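## Task

Put the plate whose ID is E07 into nest OUT, and leave the other two plates in the nests they started in. Every plate must lie flat within its nest's locators with its A1 well at the nest corner labelled A1. The arrangement must hold up without the robot touching anything, so open the grippers and pull the arms away at the end.

## Robot and tools

SETUP. Two six-joint arms, left_arm and right_arm, each with a parallel gripper. Shared scene frame: origin on the table surface midway between the arms, +x out over the table, +z up, left_arm on the +y side. The names are not image sides. Arm bases may be tilted; any mounting plates and the metal frame behind the arms are fixed obstacles, and a "too close" warning counts a plate and its half of the frame as part of that arm. Nest OUT sits between the arms. Seen from above and going clockwise, nests N1, N2, N3 and RD form an arc in front. A fixed bar-code scanner next to RD is always on. A plate's A1 well is at its cut-off corner. To identify a plate, lay it flat in RD with A1 at the corner labelled A1 and keep the view clear; the ID then appears in the results. The unused arm may be parked out of the way.

execute_actions. Argument actions: a list with exactly one action, or empty to only fetch state and images. An action has one or more of rows, steps, until.
- rows: 1 to 15 rows; each row is applied for one control step (1/30 s). Each row is one flat list of 14 numbers, each in [-1, 1], covering both arms even if one is idle: left_arm waist, shoulder, elbow, wrist pitch, wrist yaw, wrist roll, gripper opening, then the same seven for right_arm.
- The six joint numbers per arm are offsets from that arm's joint angles at the start of the action (the angles last reported), not from the previous row. They are scaled: 1.0 equals 1.264 rad waist, 1.32 shoulder, 1.276 elbow, 1.83 wrist pitch, 1.686 wrist yaw, 2.022 wrist roll.
- Stated joint ranges (rad), same for both arms: waist -2.880 to 2.880, shoulder 0.000 to 3.142, elbow 0.000 to 3.019, wrist pitch -1.693 to 1.571, wrist yaw -1.571 to 1.571, wrist roll -2.094 to 2.094. A call aiming more than 0.019 rad beyond an end is rejected. True ends may differ by up to 0.019 rad; an outward request past the true end is clipped there and the result prints "joint sent to its limit" (its absence proves nothing).
- Gripper opening is absolute, not an offset: +1 fully open, -1 closed. Closing fully takes at least about 0.2 s.
- steps: integer 1 to 450, not fewer than the number of rows, default 15. After the rows run out, each arm keeps heading for the last row's target and each gripper keeps its last command, so give long moves enough steps.
- until: stops the action at the first step where all conditions hold; arms are not halted. Only the scanner can be named, with fields code (e.g. "e07", "m09", "no_read") and reads. A value may be a plain string or [op, value] with op "=", "!=", "<", "<=", ">" or ">="; numbers need an op. Any bad name or out-of-range value rejects the whole call.

MOTION LIMITS. Per step, each joint's target may lead its measured angle by at most 0.264 waist, 0.32 shoulder, 0.276 elbow, 0.33 wrist pitch, 0.186 wrist yaw, 0.522 wrist roll (rad). If targets would move the gripper over 70 mm from where it is, all are pulled back proportionally. So big moves need several calls; a move cut short by steps won't reliably finish on its own. Moves of a few mm may not shift the hand. "joint command not followed" means the clearance check altered or blocked that arm; it then drops its target and soon stops until new rows arrive. If an arm is forced too far from its target, both arms drop their targets. Arms sag under zero offsets, so at the start of each reply send offsets that restore the desired angles, then zeros, pushing further if a joint still lags.

RESULTS. State line `left_arm: …` | `right_arm: …` gives end_effector_position (m) and end_effector_quat_wxyz in the scene frame; it can be off, more so when reaching far. The gripper's fingers point along its +z and open along its y; the reported point lies between the pads, roughly 1 cm behind the tips. Joint positions / Joint velocities: one block per arm, joints in column order (rad, rad/s), then finger gap (m, m/s; 0.094 m fully open). grip_measured is the opening on the command scale, with a fixed per-gripper error up to about 1 mm. To hold something keep commanding below grip_measured: about 0.03 lower for a firm grip, less for a light one. Pad force tops out near 50 to 62 N, lower on parts under about 2 mm thick. scanner reports code (current ID in lower case, or no_read; never wrong) and reads (count of changes from no_read to an ID).

zoom_image: camera (cam_high, cam_low, cam_left_wrist, cam_right_wrist) and region [x0, y0, x1, y1] in that camera's pixels, origin top-left, at most 504 by 504. Every camera image is 504x504 and they arrive in that order. Calibration data (intrinsics K, distortion D, T_world_to_cam) is given per camera; fixed cameras may be off by a couple of degrees and several mm, wrist camera poses follow reported joints.

finished_scene: argument scene, the current scene's number. It ends the scene for good and reports success, so the goal must already be met and stable.

CAUTIONS. Never drop or knock anything off the table. Avoid slips, slams, hard hits and heavy pushes, and never let the arms strike or squeeze each other. Held parts may be briefly tugged and loose items nudged. The robot holds its last command while you think. Carrying load heats motors: MOTOR HOT appears at 85 °C; at 100 °C an OVER-TEMPERATURE FAULT drops that arm and its gripper until it cools. Faster, smoother, lower-effort motion is preferred.

Each tool is called after "Emit:" as a command line: name --argument value for each argument, lists and objects as JSON in quotes; but a table of rows of numbers goes row by row, as --pt "numbers of a row", without its own name.

## Session

I'll start by looking at the current state of the scene.

Emit:
execute_actions --actions '[]'

Scene clock: 0.00 s.
left_arm: end_effector_position=(+0.1613, +0.8057, +0.1638) grip_measured=+1.000 end_effector_quat_wxyz=(+0.102, -0.034, +0.979, +0.171) | right_arm: end_effector_position=(+0.2524, +0.3189, +0.1948) grip_measured=+1.000 end_effector_quat_wxyz=(-0.203, -0.249, +0.930, +0.178)
Joint positions: left_arm=[ 1.409  1.479  1.15  -0.853  0.097  1.23   0.094] | right_arm=[ 1.173  2.109  2.095 -1.629 -0.543  0.45   0.094]
Joint velocities: left_arm=[-0.005 -0.024  0.007  0.002 -0.022 -0.081  0.   ] | right_arm=[-0.015 -0.015 -0.007  0.017 -0.022  0.007  0.   ]
scanner: code=no_read reads=0

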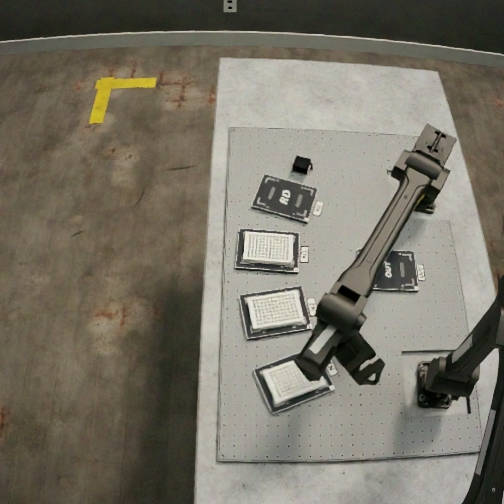

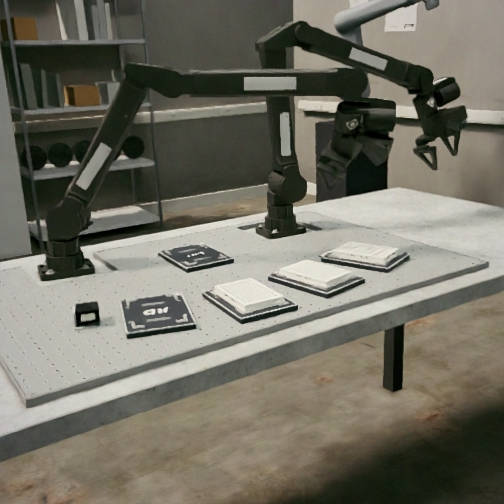

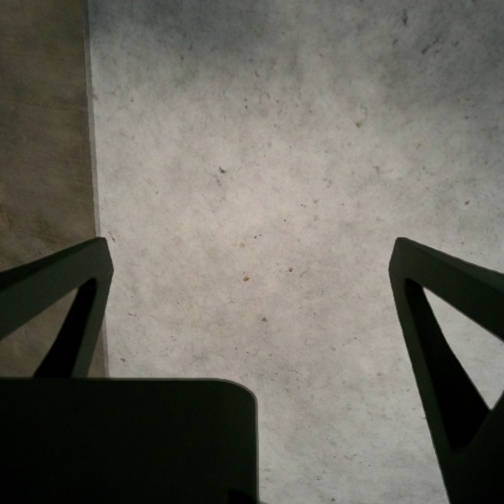

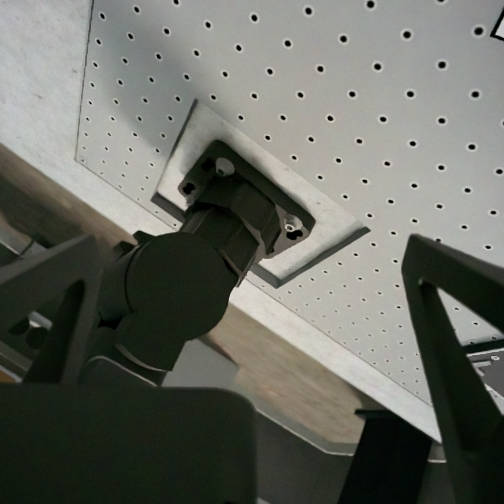

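Emit:
zoom_image --camera "cam_high" --region '[200, 120, 500, 470]'

Emit:
zoom_image --camera "cam_low" --region '[0, 200, 504, 420]'

Region (200, 120, 500, 470) of cam_high's 504x504 image, scaled by 1.440, with more detail than that image has; it fills the left 432 columns of this view, and the rest is white.

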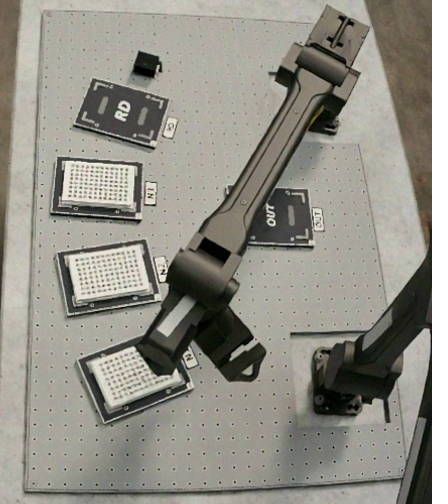

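Region (0, 200, 504, 420) of cam_low's 504x504 image, scaled by 1.000; it fills the top 220 rows of this view, and the rest is white.

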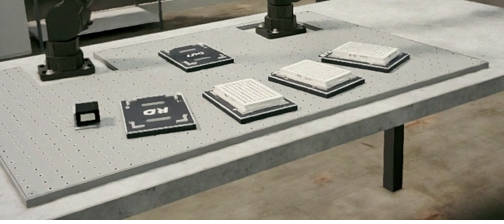

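Emit:
zoom_image --camera "cam_high" --region '[225, 145, 345, 285]'

Emit:
zoom_image --camera "cam_high" --region '[225, 275, 345, 420]'

Emit:
zoom_image --camera "cam_high" --region '[340, 230, 460, 320]'

Region (225, 145, 345, 285) of cam_high's 504x504 image, scaled by 3.600, with more detail than that image has; it fills the left 432 columns of this view, and the rest is white.

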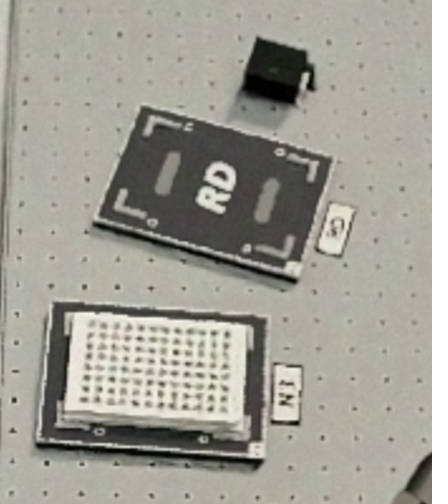

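Region (225, 275, 345, 420) of cam_high's 504x504 image, scaled by 3.476, with more detail than that image has; it fills the left 417 columns of this view, and the rest is white.

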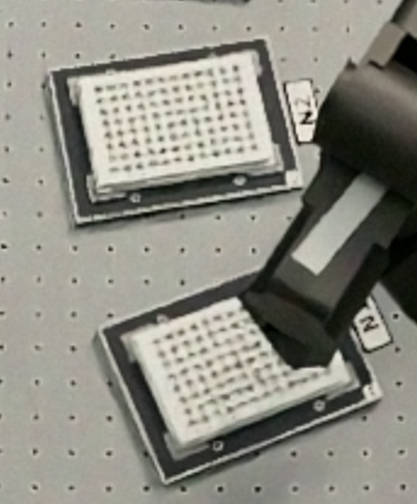

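Region (340, 230, 460, 320) of cam_high's 504x504 image, scaled by 4.200, with more detail than that image has; it fills the top 378 rows of this view, and the rest is white.

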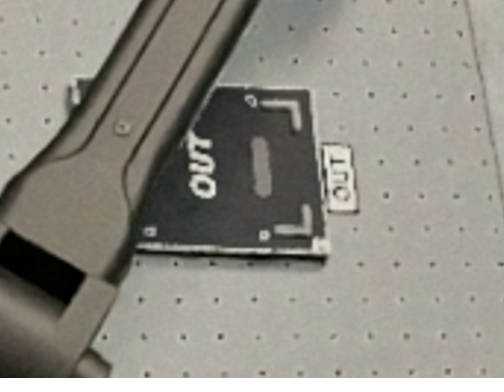

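Emit:
zoom_image --camera "cam_low" --region '[195, 265, 315, 335]'

Emit:
zoom_image --camera "cam_low" --region '[260, 235, 420, 305]'

Emit:
zoom_image --camera "cam_low" --region '[60, 280, 210, 350]'

Region (195, 265, 315, 335) of cam_low's 504x504 image, scaled by 4.200, with more detail than that image has; it fills the top 294 rows of this view, and the rest is white.

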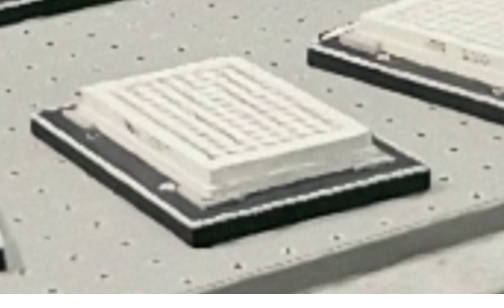

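Region (260, 235, 420, 305) of cam_low's 504x504 image, scaled by 3.150, with more detail than that image has; it fills the top 220 rows of this view, and the rest is white.

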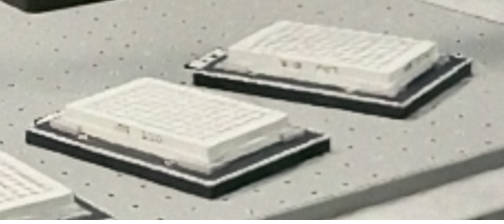

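Region (60, 280, 210, 350) of cam_low's 504x504 image, scaled by 3.360, with more detail than that image has; it fills the top 235 rows of this view, and the rest is white.

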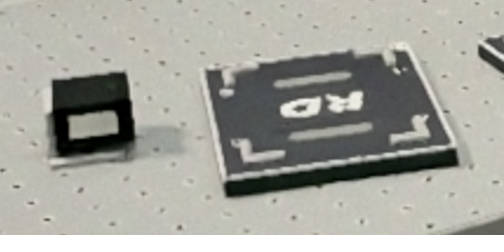

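Emit:
zoom_image --camera "cam_low" --region '[280, 262, 330, 292]'

Emit:
zoom_image --camera "cam_low" --region '[325, 242, 385, 272]'

Emit:
zoom_image --camera "cam_low" --region '[205, 280, 255, 315]'

Region (280, 262, 330, 292) of cam_low's 504x504 image, scaled by 10.080, with more detail than that image has; it fills the top 302 rows of this view, and the rest is white.

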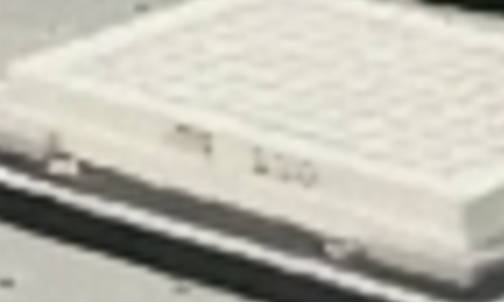

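Region (325, 242, 385, 272) of cam_low's 504x504 image, scaled by 8.400, with more detail than that image has.

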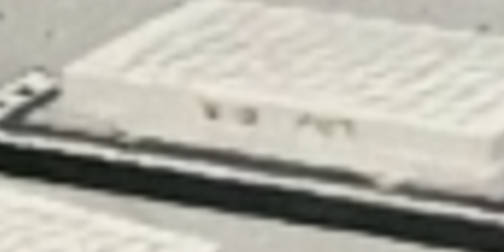

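Region (205, 280, 255, 315) of cam_low's 504x504 image, scaled by 10.080, with more detail than that image has; it fills the top 353 rows of this view, and the rest is white.

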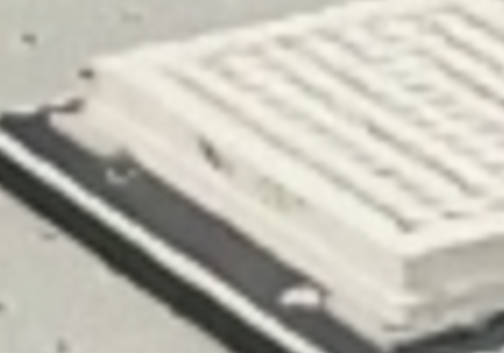

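Emit:
zoom_image --camera "cam_high" --region '[390, 330, 504, 440]'

Emit:
zoom_image --camera "cam_high" --region '[370, 110, 484, 240]'

Region (390, 330, 504, 440) of cam_high's 504x504 image, scaled by 4.421, with more detail than that image has; it fills the top 486 rows of this view, and the rest is white.

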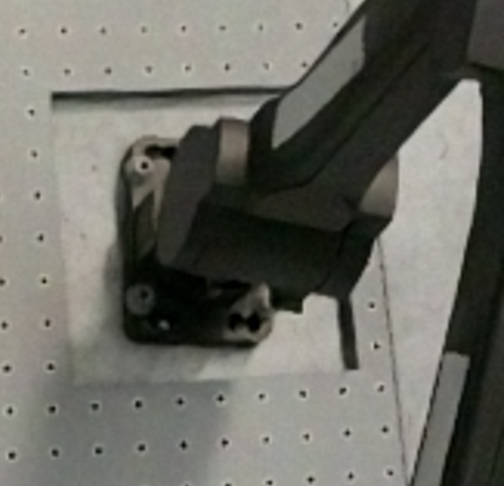

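Region (370, 110, 484, 240) of cam_high's 504x504 image, scaled by 3.877, with more detail than that image has; it fills the left 442 columns of this view, and the rest is white.

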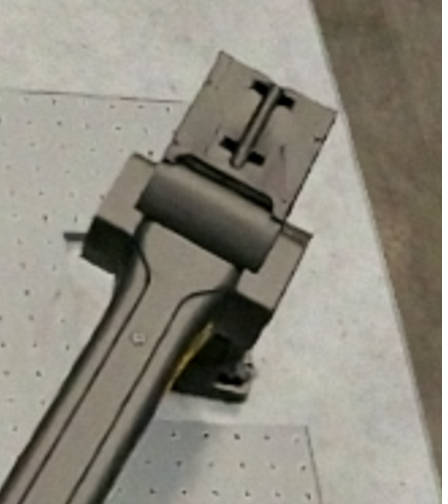

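Emit:
execute_actions --actions '[{"rows": [[0,0,0,0,0,0,1, -0.509,0,0,0,0.322,0,1]], "steps": 45}]'

Scene clock: 121.50 s.
left_arm: end_effector_position=(+0.1613, +0.8057, +0.1638) grip_measured=+1.000 end_effector_quat_wxyz=(+0.102, -0.034, +0.979, +0.171) | right_arm: end_effector_position=(+0.5749, -0.0409, +0.1701) grip_measured=+1.000 end_effector_quat_wxyz=(-0.033, +0.044, +0.998, -0.014)
Joint positions: left_arm=[ 1.409  1.479  1.15  -0.853  0.097  1.23   0.094] | right_arm=[ 0.54   2.109  2.095 -1.629  0.     0.45   0.094]
Joint velocities: left_arm=[ 0.005 -0.005 -0.007  0.007 -0.007 -0.007  0.   ] | right_arm=[-0.044 -0.024 -0.017  0.002  0.022 -0.051  0.   ]
scanner: code=no_read reads=0
camera_calibration (this result's frames):
cam_right_wrist: T_world_to_cam=[[-0.0913518, -0.99481, 0.0448104, 0.00281929], [-0.768793, 0.099055, 0.63178, 0.349099], [-0.632939, 0.0232643, -0.773852, 0.616853], [0, 0, 0, 1]] pos_world=[0.659073, -0.046126, 0.256673]

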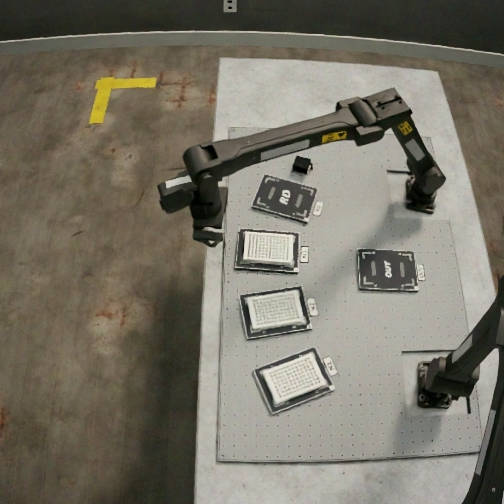

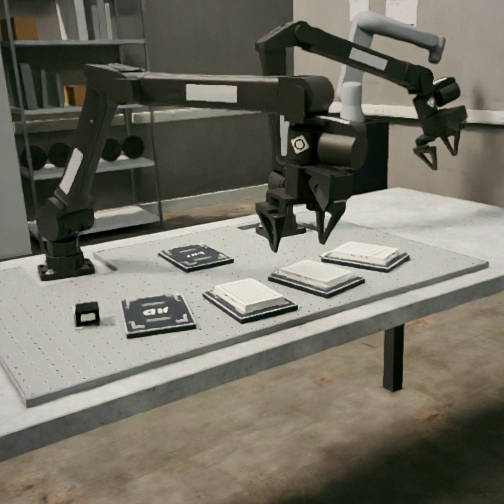

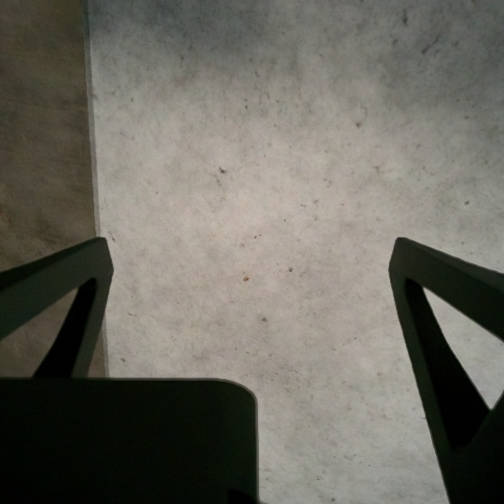

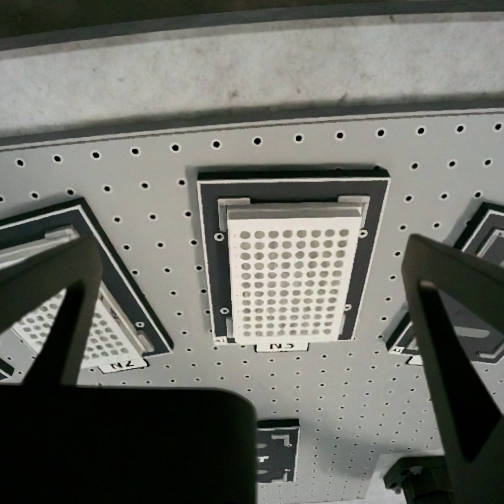

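Emit:
zoom_image --camera "cam_right_wrist" --region '[180, 150, 410, 370]'

Region (180, 150, 410, 370) of cam_right_wrist's 504x504 image, scaled by 2.191, with more detail than that image has; it fills the top 482 rows of this view, and the rest is white.

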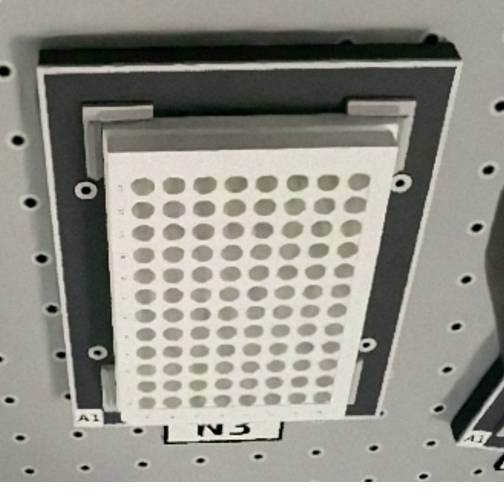

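Emit:
zoom_image --camera "cam_right_wrist" --region '[205, 300, 365, 365]'

Emit:
zoom_image --camera "cam_right_wrist" --region '[0, 190, 190, 380]'

Region (205, 300, 365, 365) of cam_right_wrist's 504x504 image, scaled by 3.150, with more detail than that image has; it fills the top 205 rows of this view, and the rest is white.

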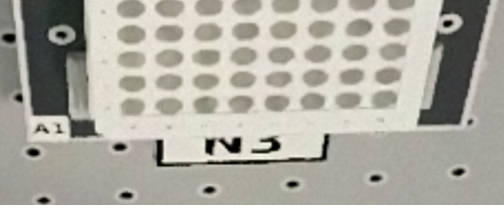

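Region (0, 190, 190, 380) of cam_right_wrist's 504x504 image, scaled by 2.653, with more detail than that image has.

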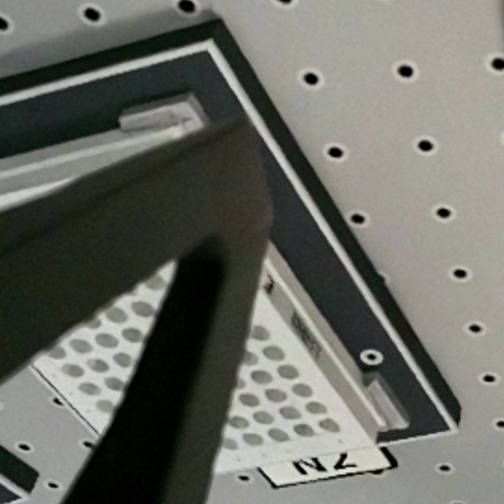

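Emit:
zoom_image --camera "cam_right_wrist" --region '[85, 280, 145, 340]'

Region (85, 280, 145, 340) of cam_right_wrist's 504x504 image, scaled by 8.400, with more detail than that image has.

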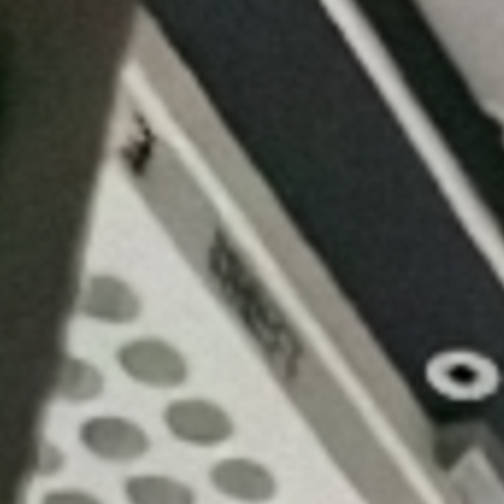

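Emit:
execute_actions --actions '[{"rows": [[0,0,0,0,0,0,1, 0,-0.1894,-0.1959,0,0,0,1]], "steps": 24}]'

Scene clock: 242.30 s.
left_arm: end_effector_position=(+0.1613, +0.8057, +0.1638) grip_measured=+1.000 end_effector_quat_wxyz=(+0.102, -0.034, +0.979, +0.171) | right_arm: end_effector_position=(+0.4977, -0.0709, +0.2373) grip_measured=+1.000 end_effector_quat_wxyz=(-0.021, +0.045, +0.999, -0.009)
Joint positions: left_arm=[ 1.409  1.479  1.15  -0.853  0.097  1.23   0.094] | right_arm=[ 0.538  1.831  1.842 -1.627  0.     0.45   0.094]
Joint velocities: left_arm=[ 0.005 -0.005 -0.012 -0.007  0.022  0.007  0.   ] | right_arm=[-0.015  0.005 -0.017  0.002 -0.022 -0.051  0.   ]
scanner: code=no_read reads=0
camera_calibration (this result's frames):
cam_right_wrist: T_world_to_cam=[[-0.0938437, -0.995036, 0.0331229, -0.0331499], [-0.784201, 0.0943747, 0.613288, 0.26207], [-0.613369, 0.0315781, -0.789165, 0.615149], [0, 0, 0, 1]] pos_world=[0.579718, -0.0771434, 0.325827]

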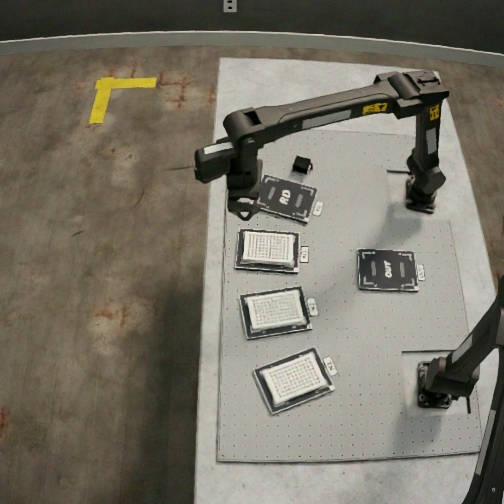

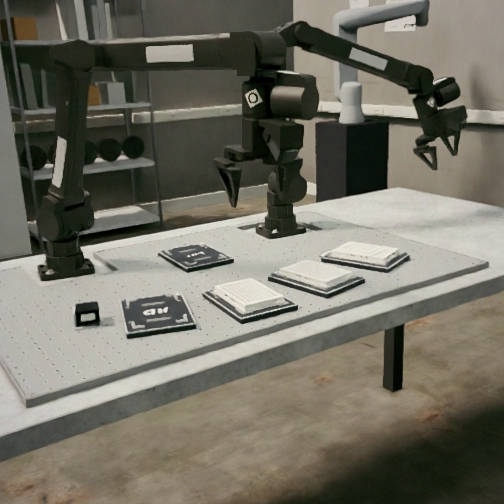

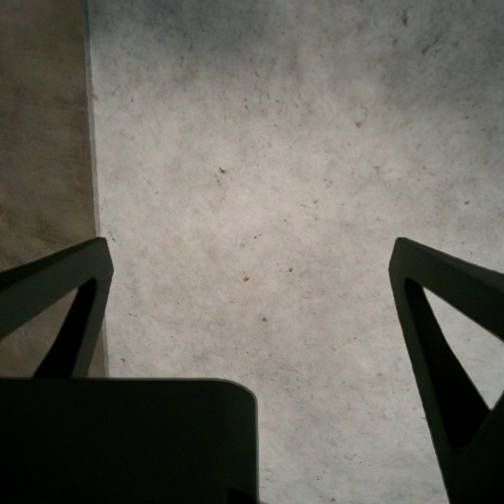

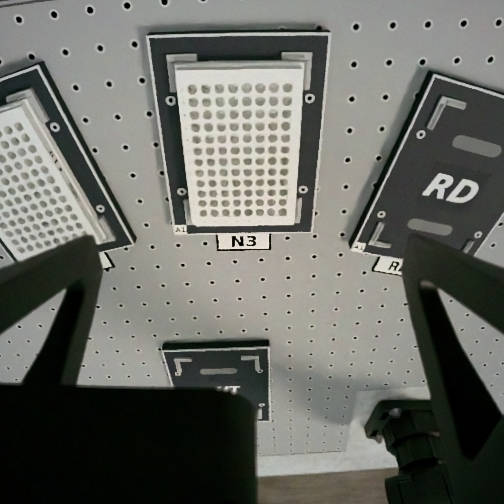

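Emit:
execute_actions --actions '[{"rows": [[0,0,0,0,0,0,1, -0.291,0,-0.2743,0.1913,0,0.554,1]], "steps": 30}]'

Scene clock: 283.40 s.
left_arm: end_effector_position=(+0.1613, +0.8057, +0.1638) grip_measured=+1.000 end_effector_quat_wxyz=(+0.102, -0.034, +0.979, +0.171) | right_arm: end_effector_position=(+0.5100, -0.2704, +0.1167) grip_measured=+1.000 end_effector_quat_wxyz=(-0.012, +0.702, +0.712, -0.013)
Joint positions: left_arm=[ 1.409  1.479  1.15  -0.853  0.097  1.23   0.094] | right_arm=[ 0.172  1.813  1.495 -1.288  0.001  1.549  0.094]
Joint velocities: left_arm=[ 0.005 -0.015 -0.012 -0.002  0.022  0.022  0.   ] | right_arm=[-0.005 -0.005  0.012 -0.007  0.022  0.081  0.   ]
scanner: code=no_read reads=0
camera_calibration (this result's frames):
cam_right_wrist: T_world_to_cam=[[-0.998769, -0.00979923, 0.0486154, 0.499624], [0.0202318, 0.814493, 0.579821, 0.152796], [-0.0452787, 0.580091, -0.813292, 0.395183], [0, 0, 0, 1]] pos_world=[0.513811, -0.348797, 0.208515]

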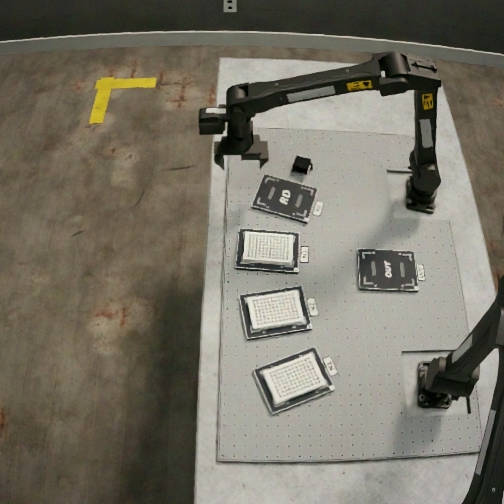

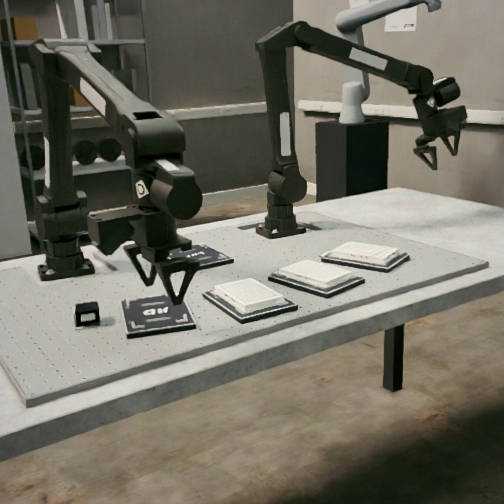

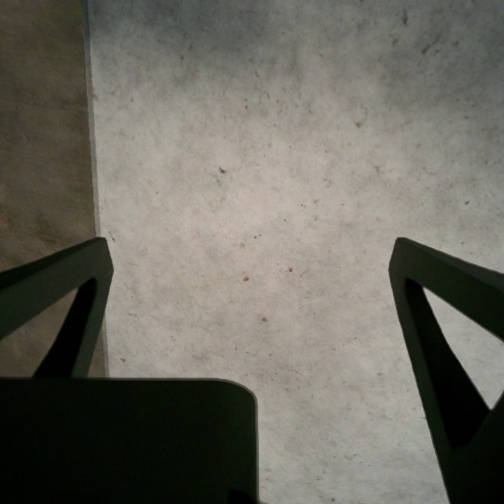

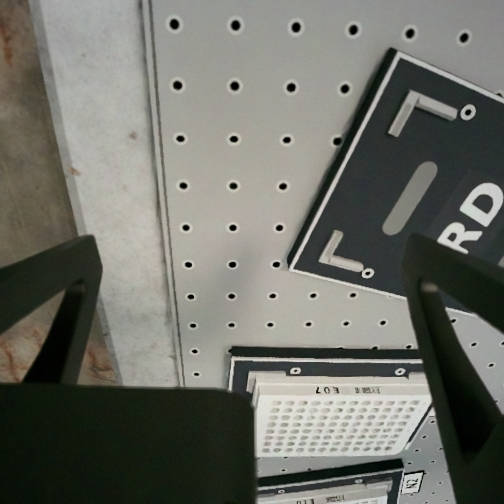

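Emit:
zoom_image --camera "cam_right_wrist" --region '[250, 350, 440, 504]'

Region (250, 350, 440, 504) of cam_right_wrist's 504x504 image, scaled by 2.653, with more detail than that image has; it fills the top 409 rows of this view, and the rest is white.

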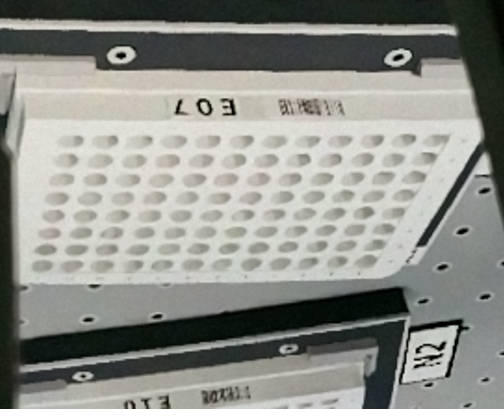

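Emit:
zoom_image --camera "cam_right_wrist" --region '[300, 375, 390, 405]'

Emit:
zoom_image --camera "cam_right_wrist" --region '[280, 480, 370, 504]'

Region (300, 375, 390, 405) of cam_right_wrist's 504x504 image, scaled by 5.600, with more detail than that image has.

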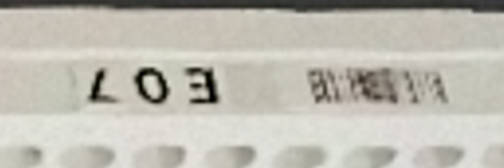

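Region (280, 480, 370, 504) of cam_right_wrist's 504x504 image, scaled by 5.600, with more detail than that image has; it fills the top 134 rows of this view, and the rest is white.

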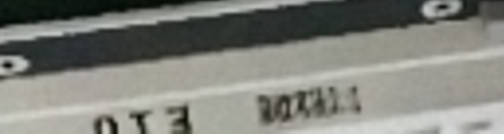

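Emit:
zoom_image --camera "cam_right_wrist" --region '[150, 0, 402, 252]'

Region (150, 0, 402, 252) of cam_right_wrist's 504x504 image, scaled by 2.000, with more detail than that image has.

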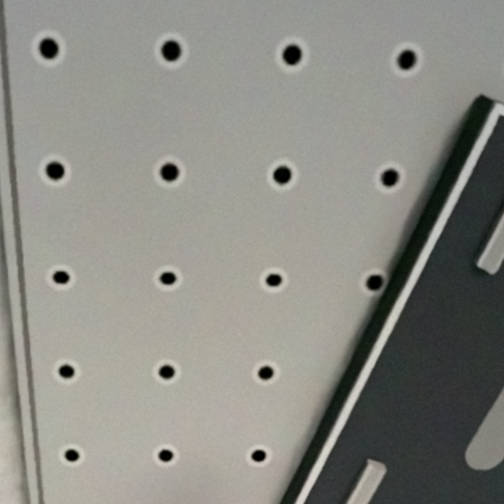

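Emit:
execute_actions --actions '[{"rows": [[0,0,0,0,0,0,1, 0.3275,-0.0462,-0.1042,0.0585,0,-0.5272,1]], "steps": 30}]'

Scene clock: 381.30 s.
left_arm: end_effector_position=(+0.1613, +0.8057, +0.1638) grip_measured=+1.000 end_effector_quat_wxyz=(+0.102, -0.034, +0.979, +0.171) | right_arm: end_effector_position=(+0.4465, -0.0661, +0.0989) grip_measured=+1.000 end_effector_quat_wxyz=(-0.005, +0.048, +0.999, -0.002)
Joint positions: left_arm=[ 1.409  1.479  1.15  -0.853  0.097  1.23   0.094] | right_arm=[ 0.582  1.759  1.37  -1.193 -0.001  0.5    0.094]
Joint velocities: left_arm=[-0.015 -0.005 -0.002  0.002  0.11   0.007  0.   ] | right_arm=[ 0.005  0.005  0.012 -0.017 -0.066 -0.11   0.   ]
scanner: code=no_read reads=0
camera_calibration (this result's frames):
cam_right_wrist: T_world_to_cam=[[-0.100737, -0.994749, 0.018075, -0.0240405], [-0.802716, 0.0919966, 0.589222, 0.316812], [-0.587791, 0.0448475, -0.807769, 0.465689], [0, 0, 0, 1]] pos_world=[0.525617, -0.0739449, 0.189931]

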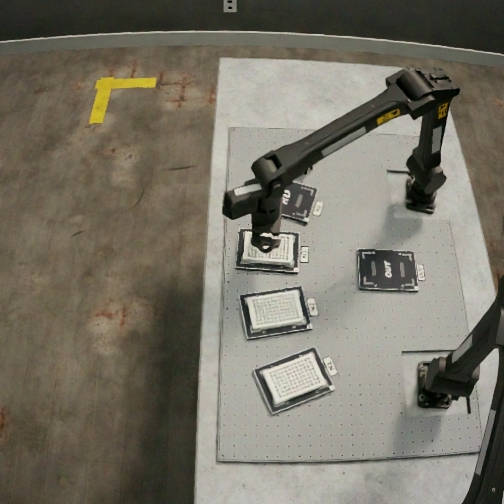

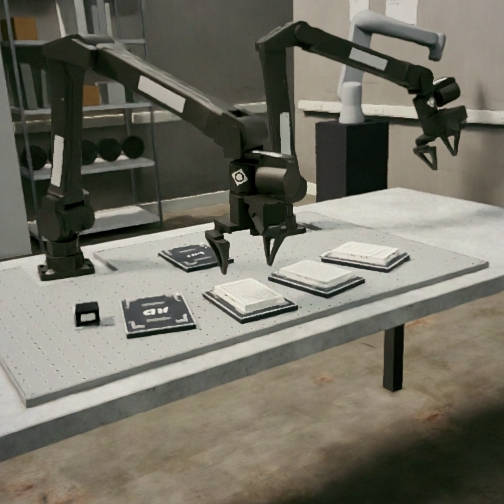

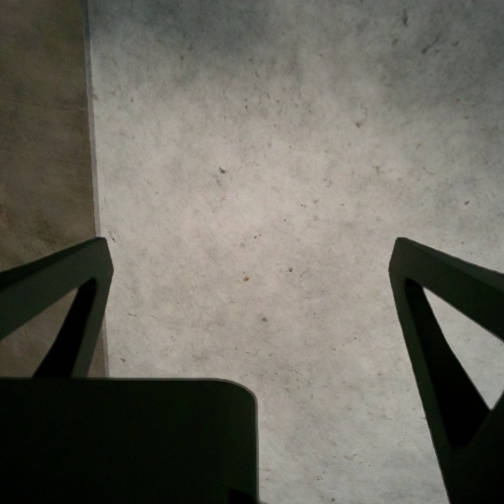

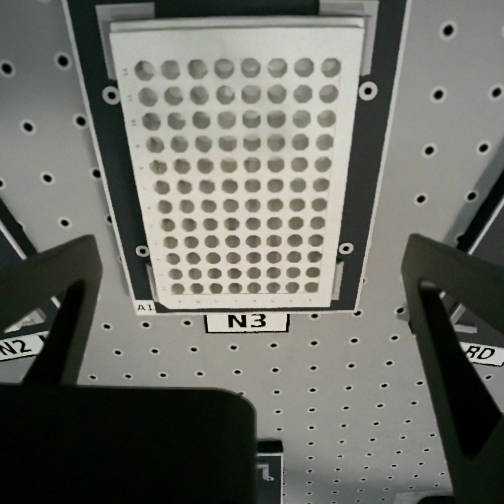

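Emit:
zoom_image --camera "cam_right_wrist" --region '[80, 0, 420, 340]'

Region (80, 0, 420, 340) of cam_right_wrist's 504x504 image, scaled by 1.482, with more detail than that image has.

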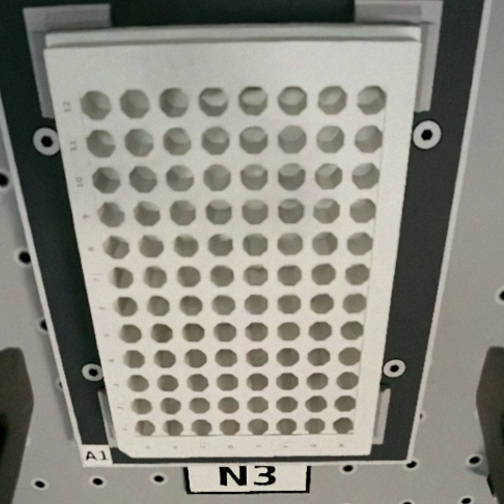

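Emit:
zoom_image --camera "cam_right_wrist" --region '[60, 215, 140, 295]'

Emit:
zoom_image --camera "cam_right_wrist" --region '[370, 215, 450, 295]'

Region (60, 215, 140, 295) of cam_right_wrist's 504x504 image, scaled by 6.300, with more detail than that image has.

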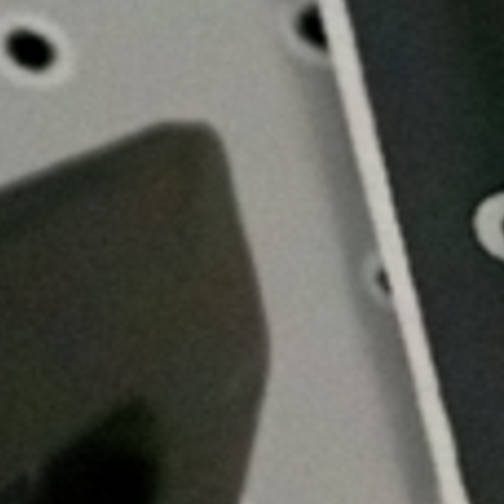

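Region (370, 215, 450, 295) of cam_right_wrist's 504x504 image, scaled by 6.300, with more detail than that image has.

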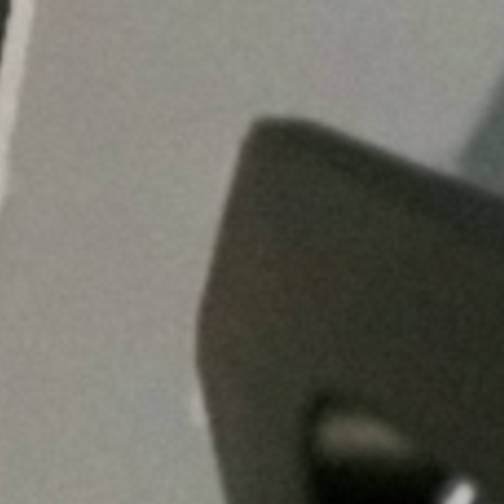

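Emit:
execute_actions --actions '[{"rows": [[0,0,0,0,0,0,1, 0.0087,0.0317,-0.0508,0.0628,0,-0.0134,1]], "steps": 20}]'

Scene clock: 501.97 s.
left_arm: end_effector_position=(+0.1613, +0.8057, +0.1638) grip_measured=+1.000 end_effector_quat_wxyz=(+0.102, -0.034, +0.979, +0.171) | right_arm: end_effector_position=(+0.4457, -0.0665, +0.0661) grip_measured=+1.000 end_effector_quat_wxyz=(+0.003, +0.039, +0.999, +0.002)
Joint positions: left_arm=[ 1.409  1.479  1.15  -0.853  0.097  1.23   0.094] | right_arm=[ 0.582  1.782  1.308 -1.09  -0.001  0.482  0.094]
Joint velocities: left_arm=[ 0.005 -0.005  0.007 -0.007  0.022 -0.022  0.   ] | right_arm=[ 0.005 -0.015 -0.022 -0.002 -0.051  0.051  0.   ]
scanner: code=no_read reads=0
camera_calibration (this result's frames):
cam_right_wrist: T_world_to_cam=[[-0.0834925, -0.996463, 0.00949791, -0.0311029], [-0.813775, 0.0736802, 0.57649, 0.340088], [-0.575151, 0.0404035, -0.817049, 0.433408], [0, 0, 0, 1]] pos_world=[0.523434, -0.0735619, 0.158353]

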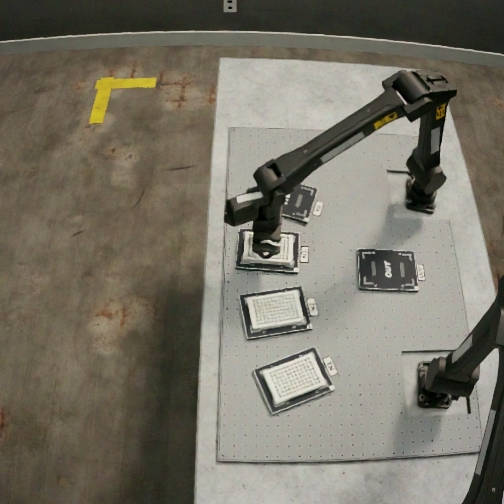

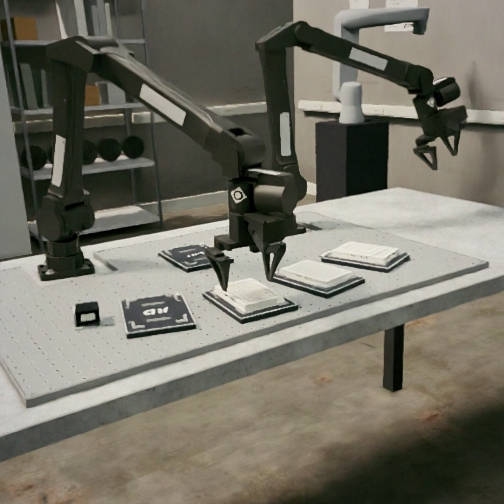

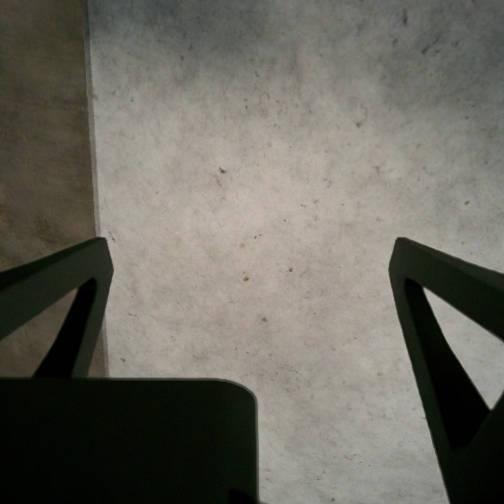

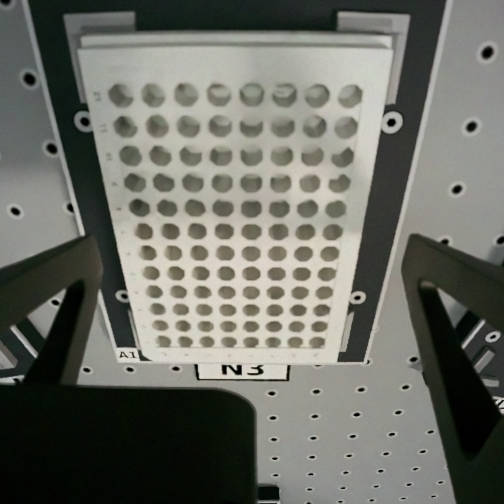

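Emit:
zoom_image --camera "cam_right_wrist" --region '[60, 20, 440, 400]'

Region (60, 20, 440, 400) of cam_right_wrist's 504x504 image, scaled by 1.326, with more detail than that image has.

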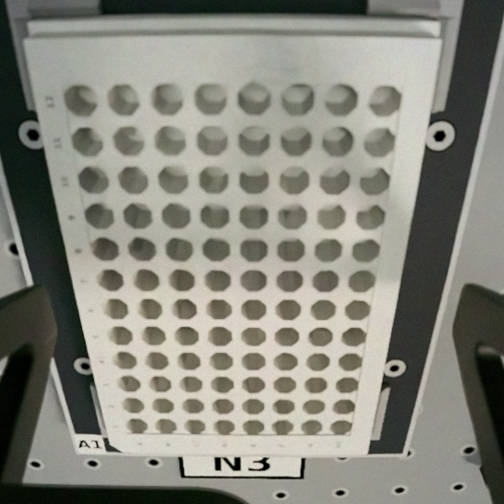

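Emit:
execute_actions --actions '[{"rows": [[0,0,0,0,0,0,1, -0.0316,0.006,0,0,0,0,1],[0,0,0,0,0,0,1, -0.0316,0.006,0,0,0,0,1],[0,0,0,0,0,0,1, -0.0316,0.006,0,0,0,0,1],[0,0,0,0,0,0,1, -0.0316,0.006,0,0,0,0,1],[0,0,0,0,0,0,1, -0.0316,0.006,0,0,0,0,1],[0,0,0,0,0,0,1, -0.0316,0.006,0,0,0,0,1],[0,0,0,0,0,0,1, 0.0111,0.006,0,0,0,0,1]], "steps": 24}]'

Scene clock: 573.47 s.
left_arm: end_effector_position=(+0.1613, +0.8057, +0.1638) grip_measured=+1.000 end_effector_quat_wxyz=(+0.102, -0.034, +0.979, +0.171) | right_arm: end_effector_position=(+0.4436, -0.0615, +0.0661) grip_measured=+1.000 end_effector_quat_wxyz=(+0.003, +0.034, +0.999, +0.002)
Joint positions: left_arm=[ 1.409  1.479  1.15  -0.853  0.097  1.23   0.094] | right_arm=[ 0.593  1.782  1.308 -1.09  -0.001  0.482  0.094]
Joint velocities: left_arm=[ 0.015 -0.015 -0.002  0.002 -0.007  0.022  0.   ] | right_arm=[-0.005 -0.005  0.002  0.002  0.007 -0.081  0.   ]
scanner: code=no_read reads=0
camera_calibration (this result's frames):
cam_right_wrist: T_world_to_cam=[[-0.0728444, -0.997298, 0.00949791, -0.031085], [-0.814516, 0.0649839, 0.57649, 0.337758], [-0.57555, 0.0342579, -0.817049, 0.431764], [0, 0, 0, 1]] pos_world=[0.521346, -0.0677412, 0.158353]

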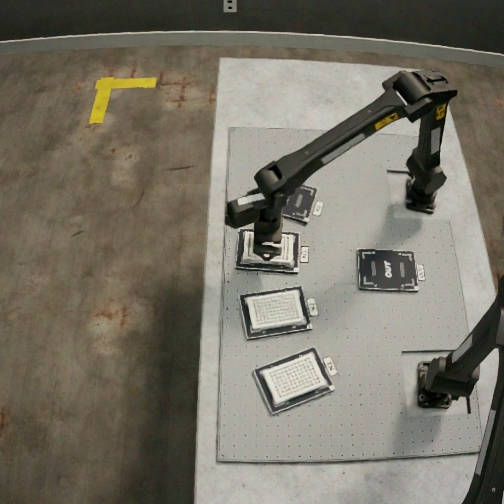

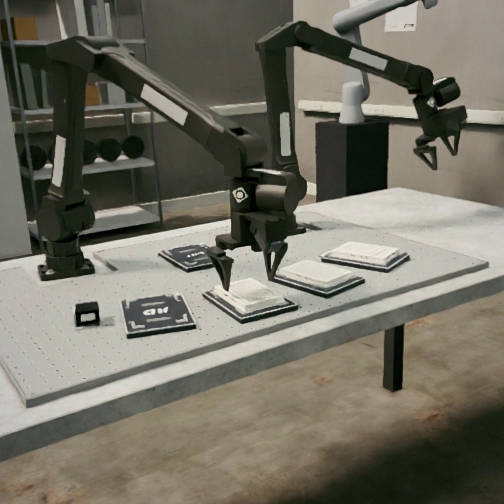

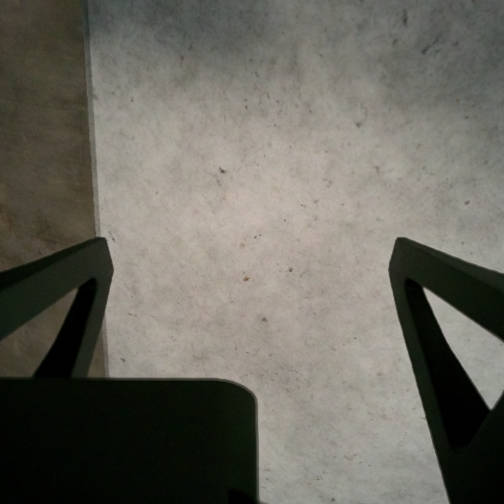

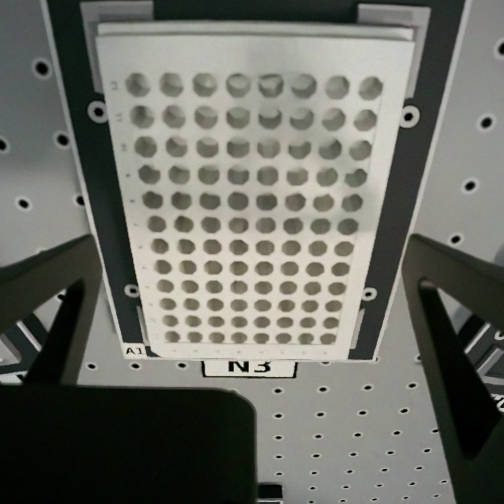

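Emit:
zoom_image --camera "cam_right_wrist" --region '[60, 20, 440, 400]'

Region (60, 20, 440, 400) of cam_right_wrist's 504x504 image, scaled by 1.326, with more detail than that image has.

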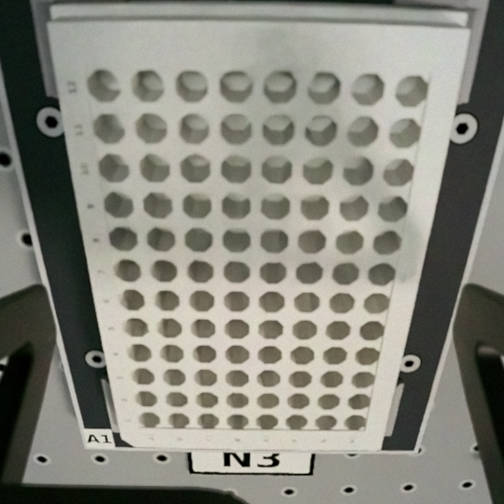

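Emit:
execute_actions --actions '[{"rows": [[0,0,0,0,0,0,1, 0,0.0318,-0.0227,0.0375,0,0,1]], "steps": 20}]'

Scene clock: 610.57 s.
left_arm: end_effector_position=(+0.1613, +0.8057, +0.1638) grip_measured=+1.000 end_effector_quat_wxyz=(+0.102, -0.034, +0.979, +0.171) | right_arm: end_effector_position=(+0.4464, -0.0603, +0.0510) grip_measured=+1.000 end_effector_quat_wxyz=(+0.011, +0.034, +0.999, +0.005)
Joint positions: left_arm=[ 1.409  1.479  1.15  -0.853  0.097  1.23   0.094] | right_arm=[ 0.593  1.798  1.285 -1.034 -0.001  0.482  0.094]
Joint velocities: left_arm=[ 0.005 -0.005  0.007 -0.007 -0.007 -0.051  0.   ] | right_arm=[-0.024 -0.005 -0.002  0.012  0.007  0.007  0.   ]
scanner: code=no_read reads=0
camera_calibration (this result's frames):
cam_right_wrist: T_world_to_cam=[[-0.0729314, -0.997336, 0.00110254, -0.029048], [-0.823871, 0.0608695, 0.5635, 0.353246], [-0.562066, 0.0401885, -0.826116, 0.415797], [0, 0, 0, 1]] pos_world=[0.522616, -0.0671827, 0.144475]

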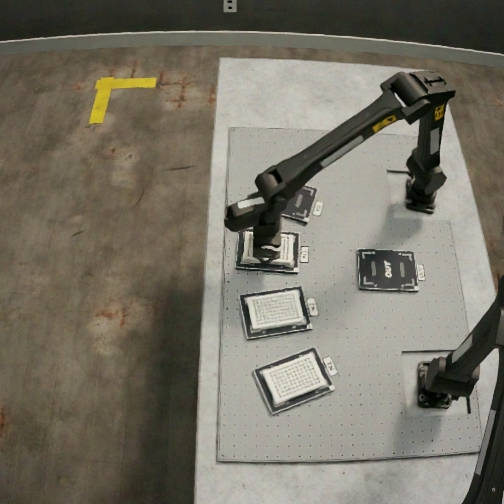

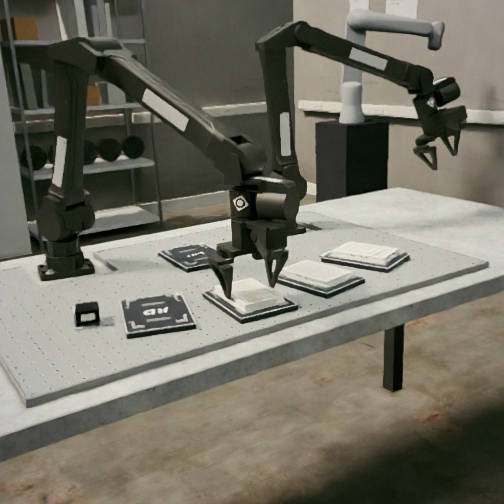

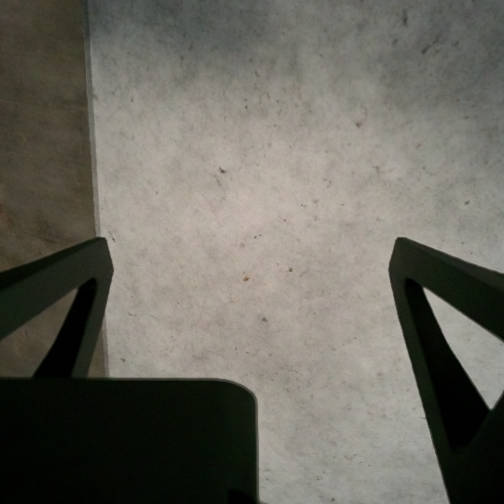

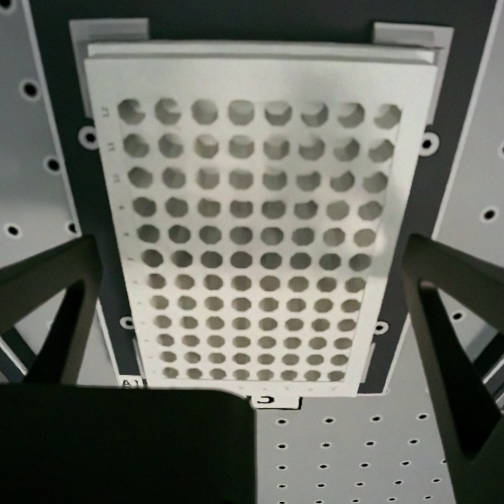

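Emit:
zoom_image --camera "cam_right_wrist" --region '[60, 20, 440, 400]'

Emit:
zoom_image --camera "cam_low" --region '[190, 230, 320, 330]'

Region (60, 20, 440, 400) of cam_right_wrist's 504x504 image, scaled by 1.326, with more detail than that image has.

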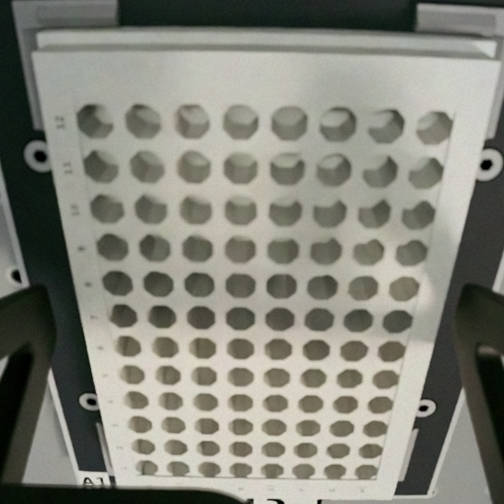

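Region (190, 230, 320, 330) of cam_low's 504x504 image, scaled by 3.877, with more detail than that image has; it fills the top 388 rows of this view, and the rest is white.

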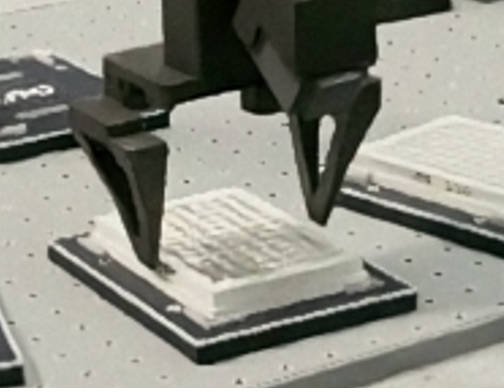

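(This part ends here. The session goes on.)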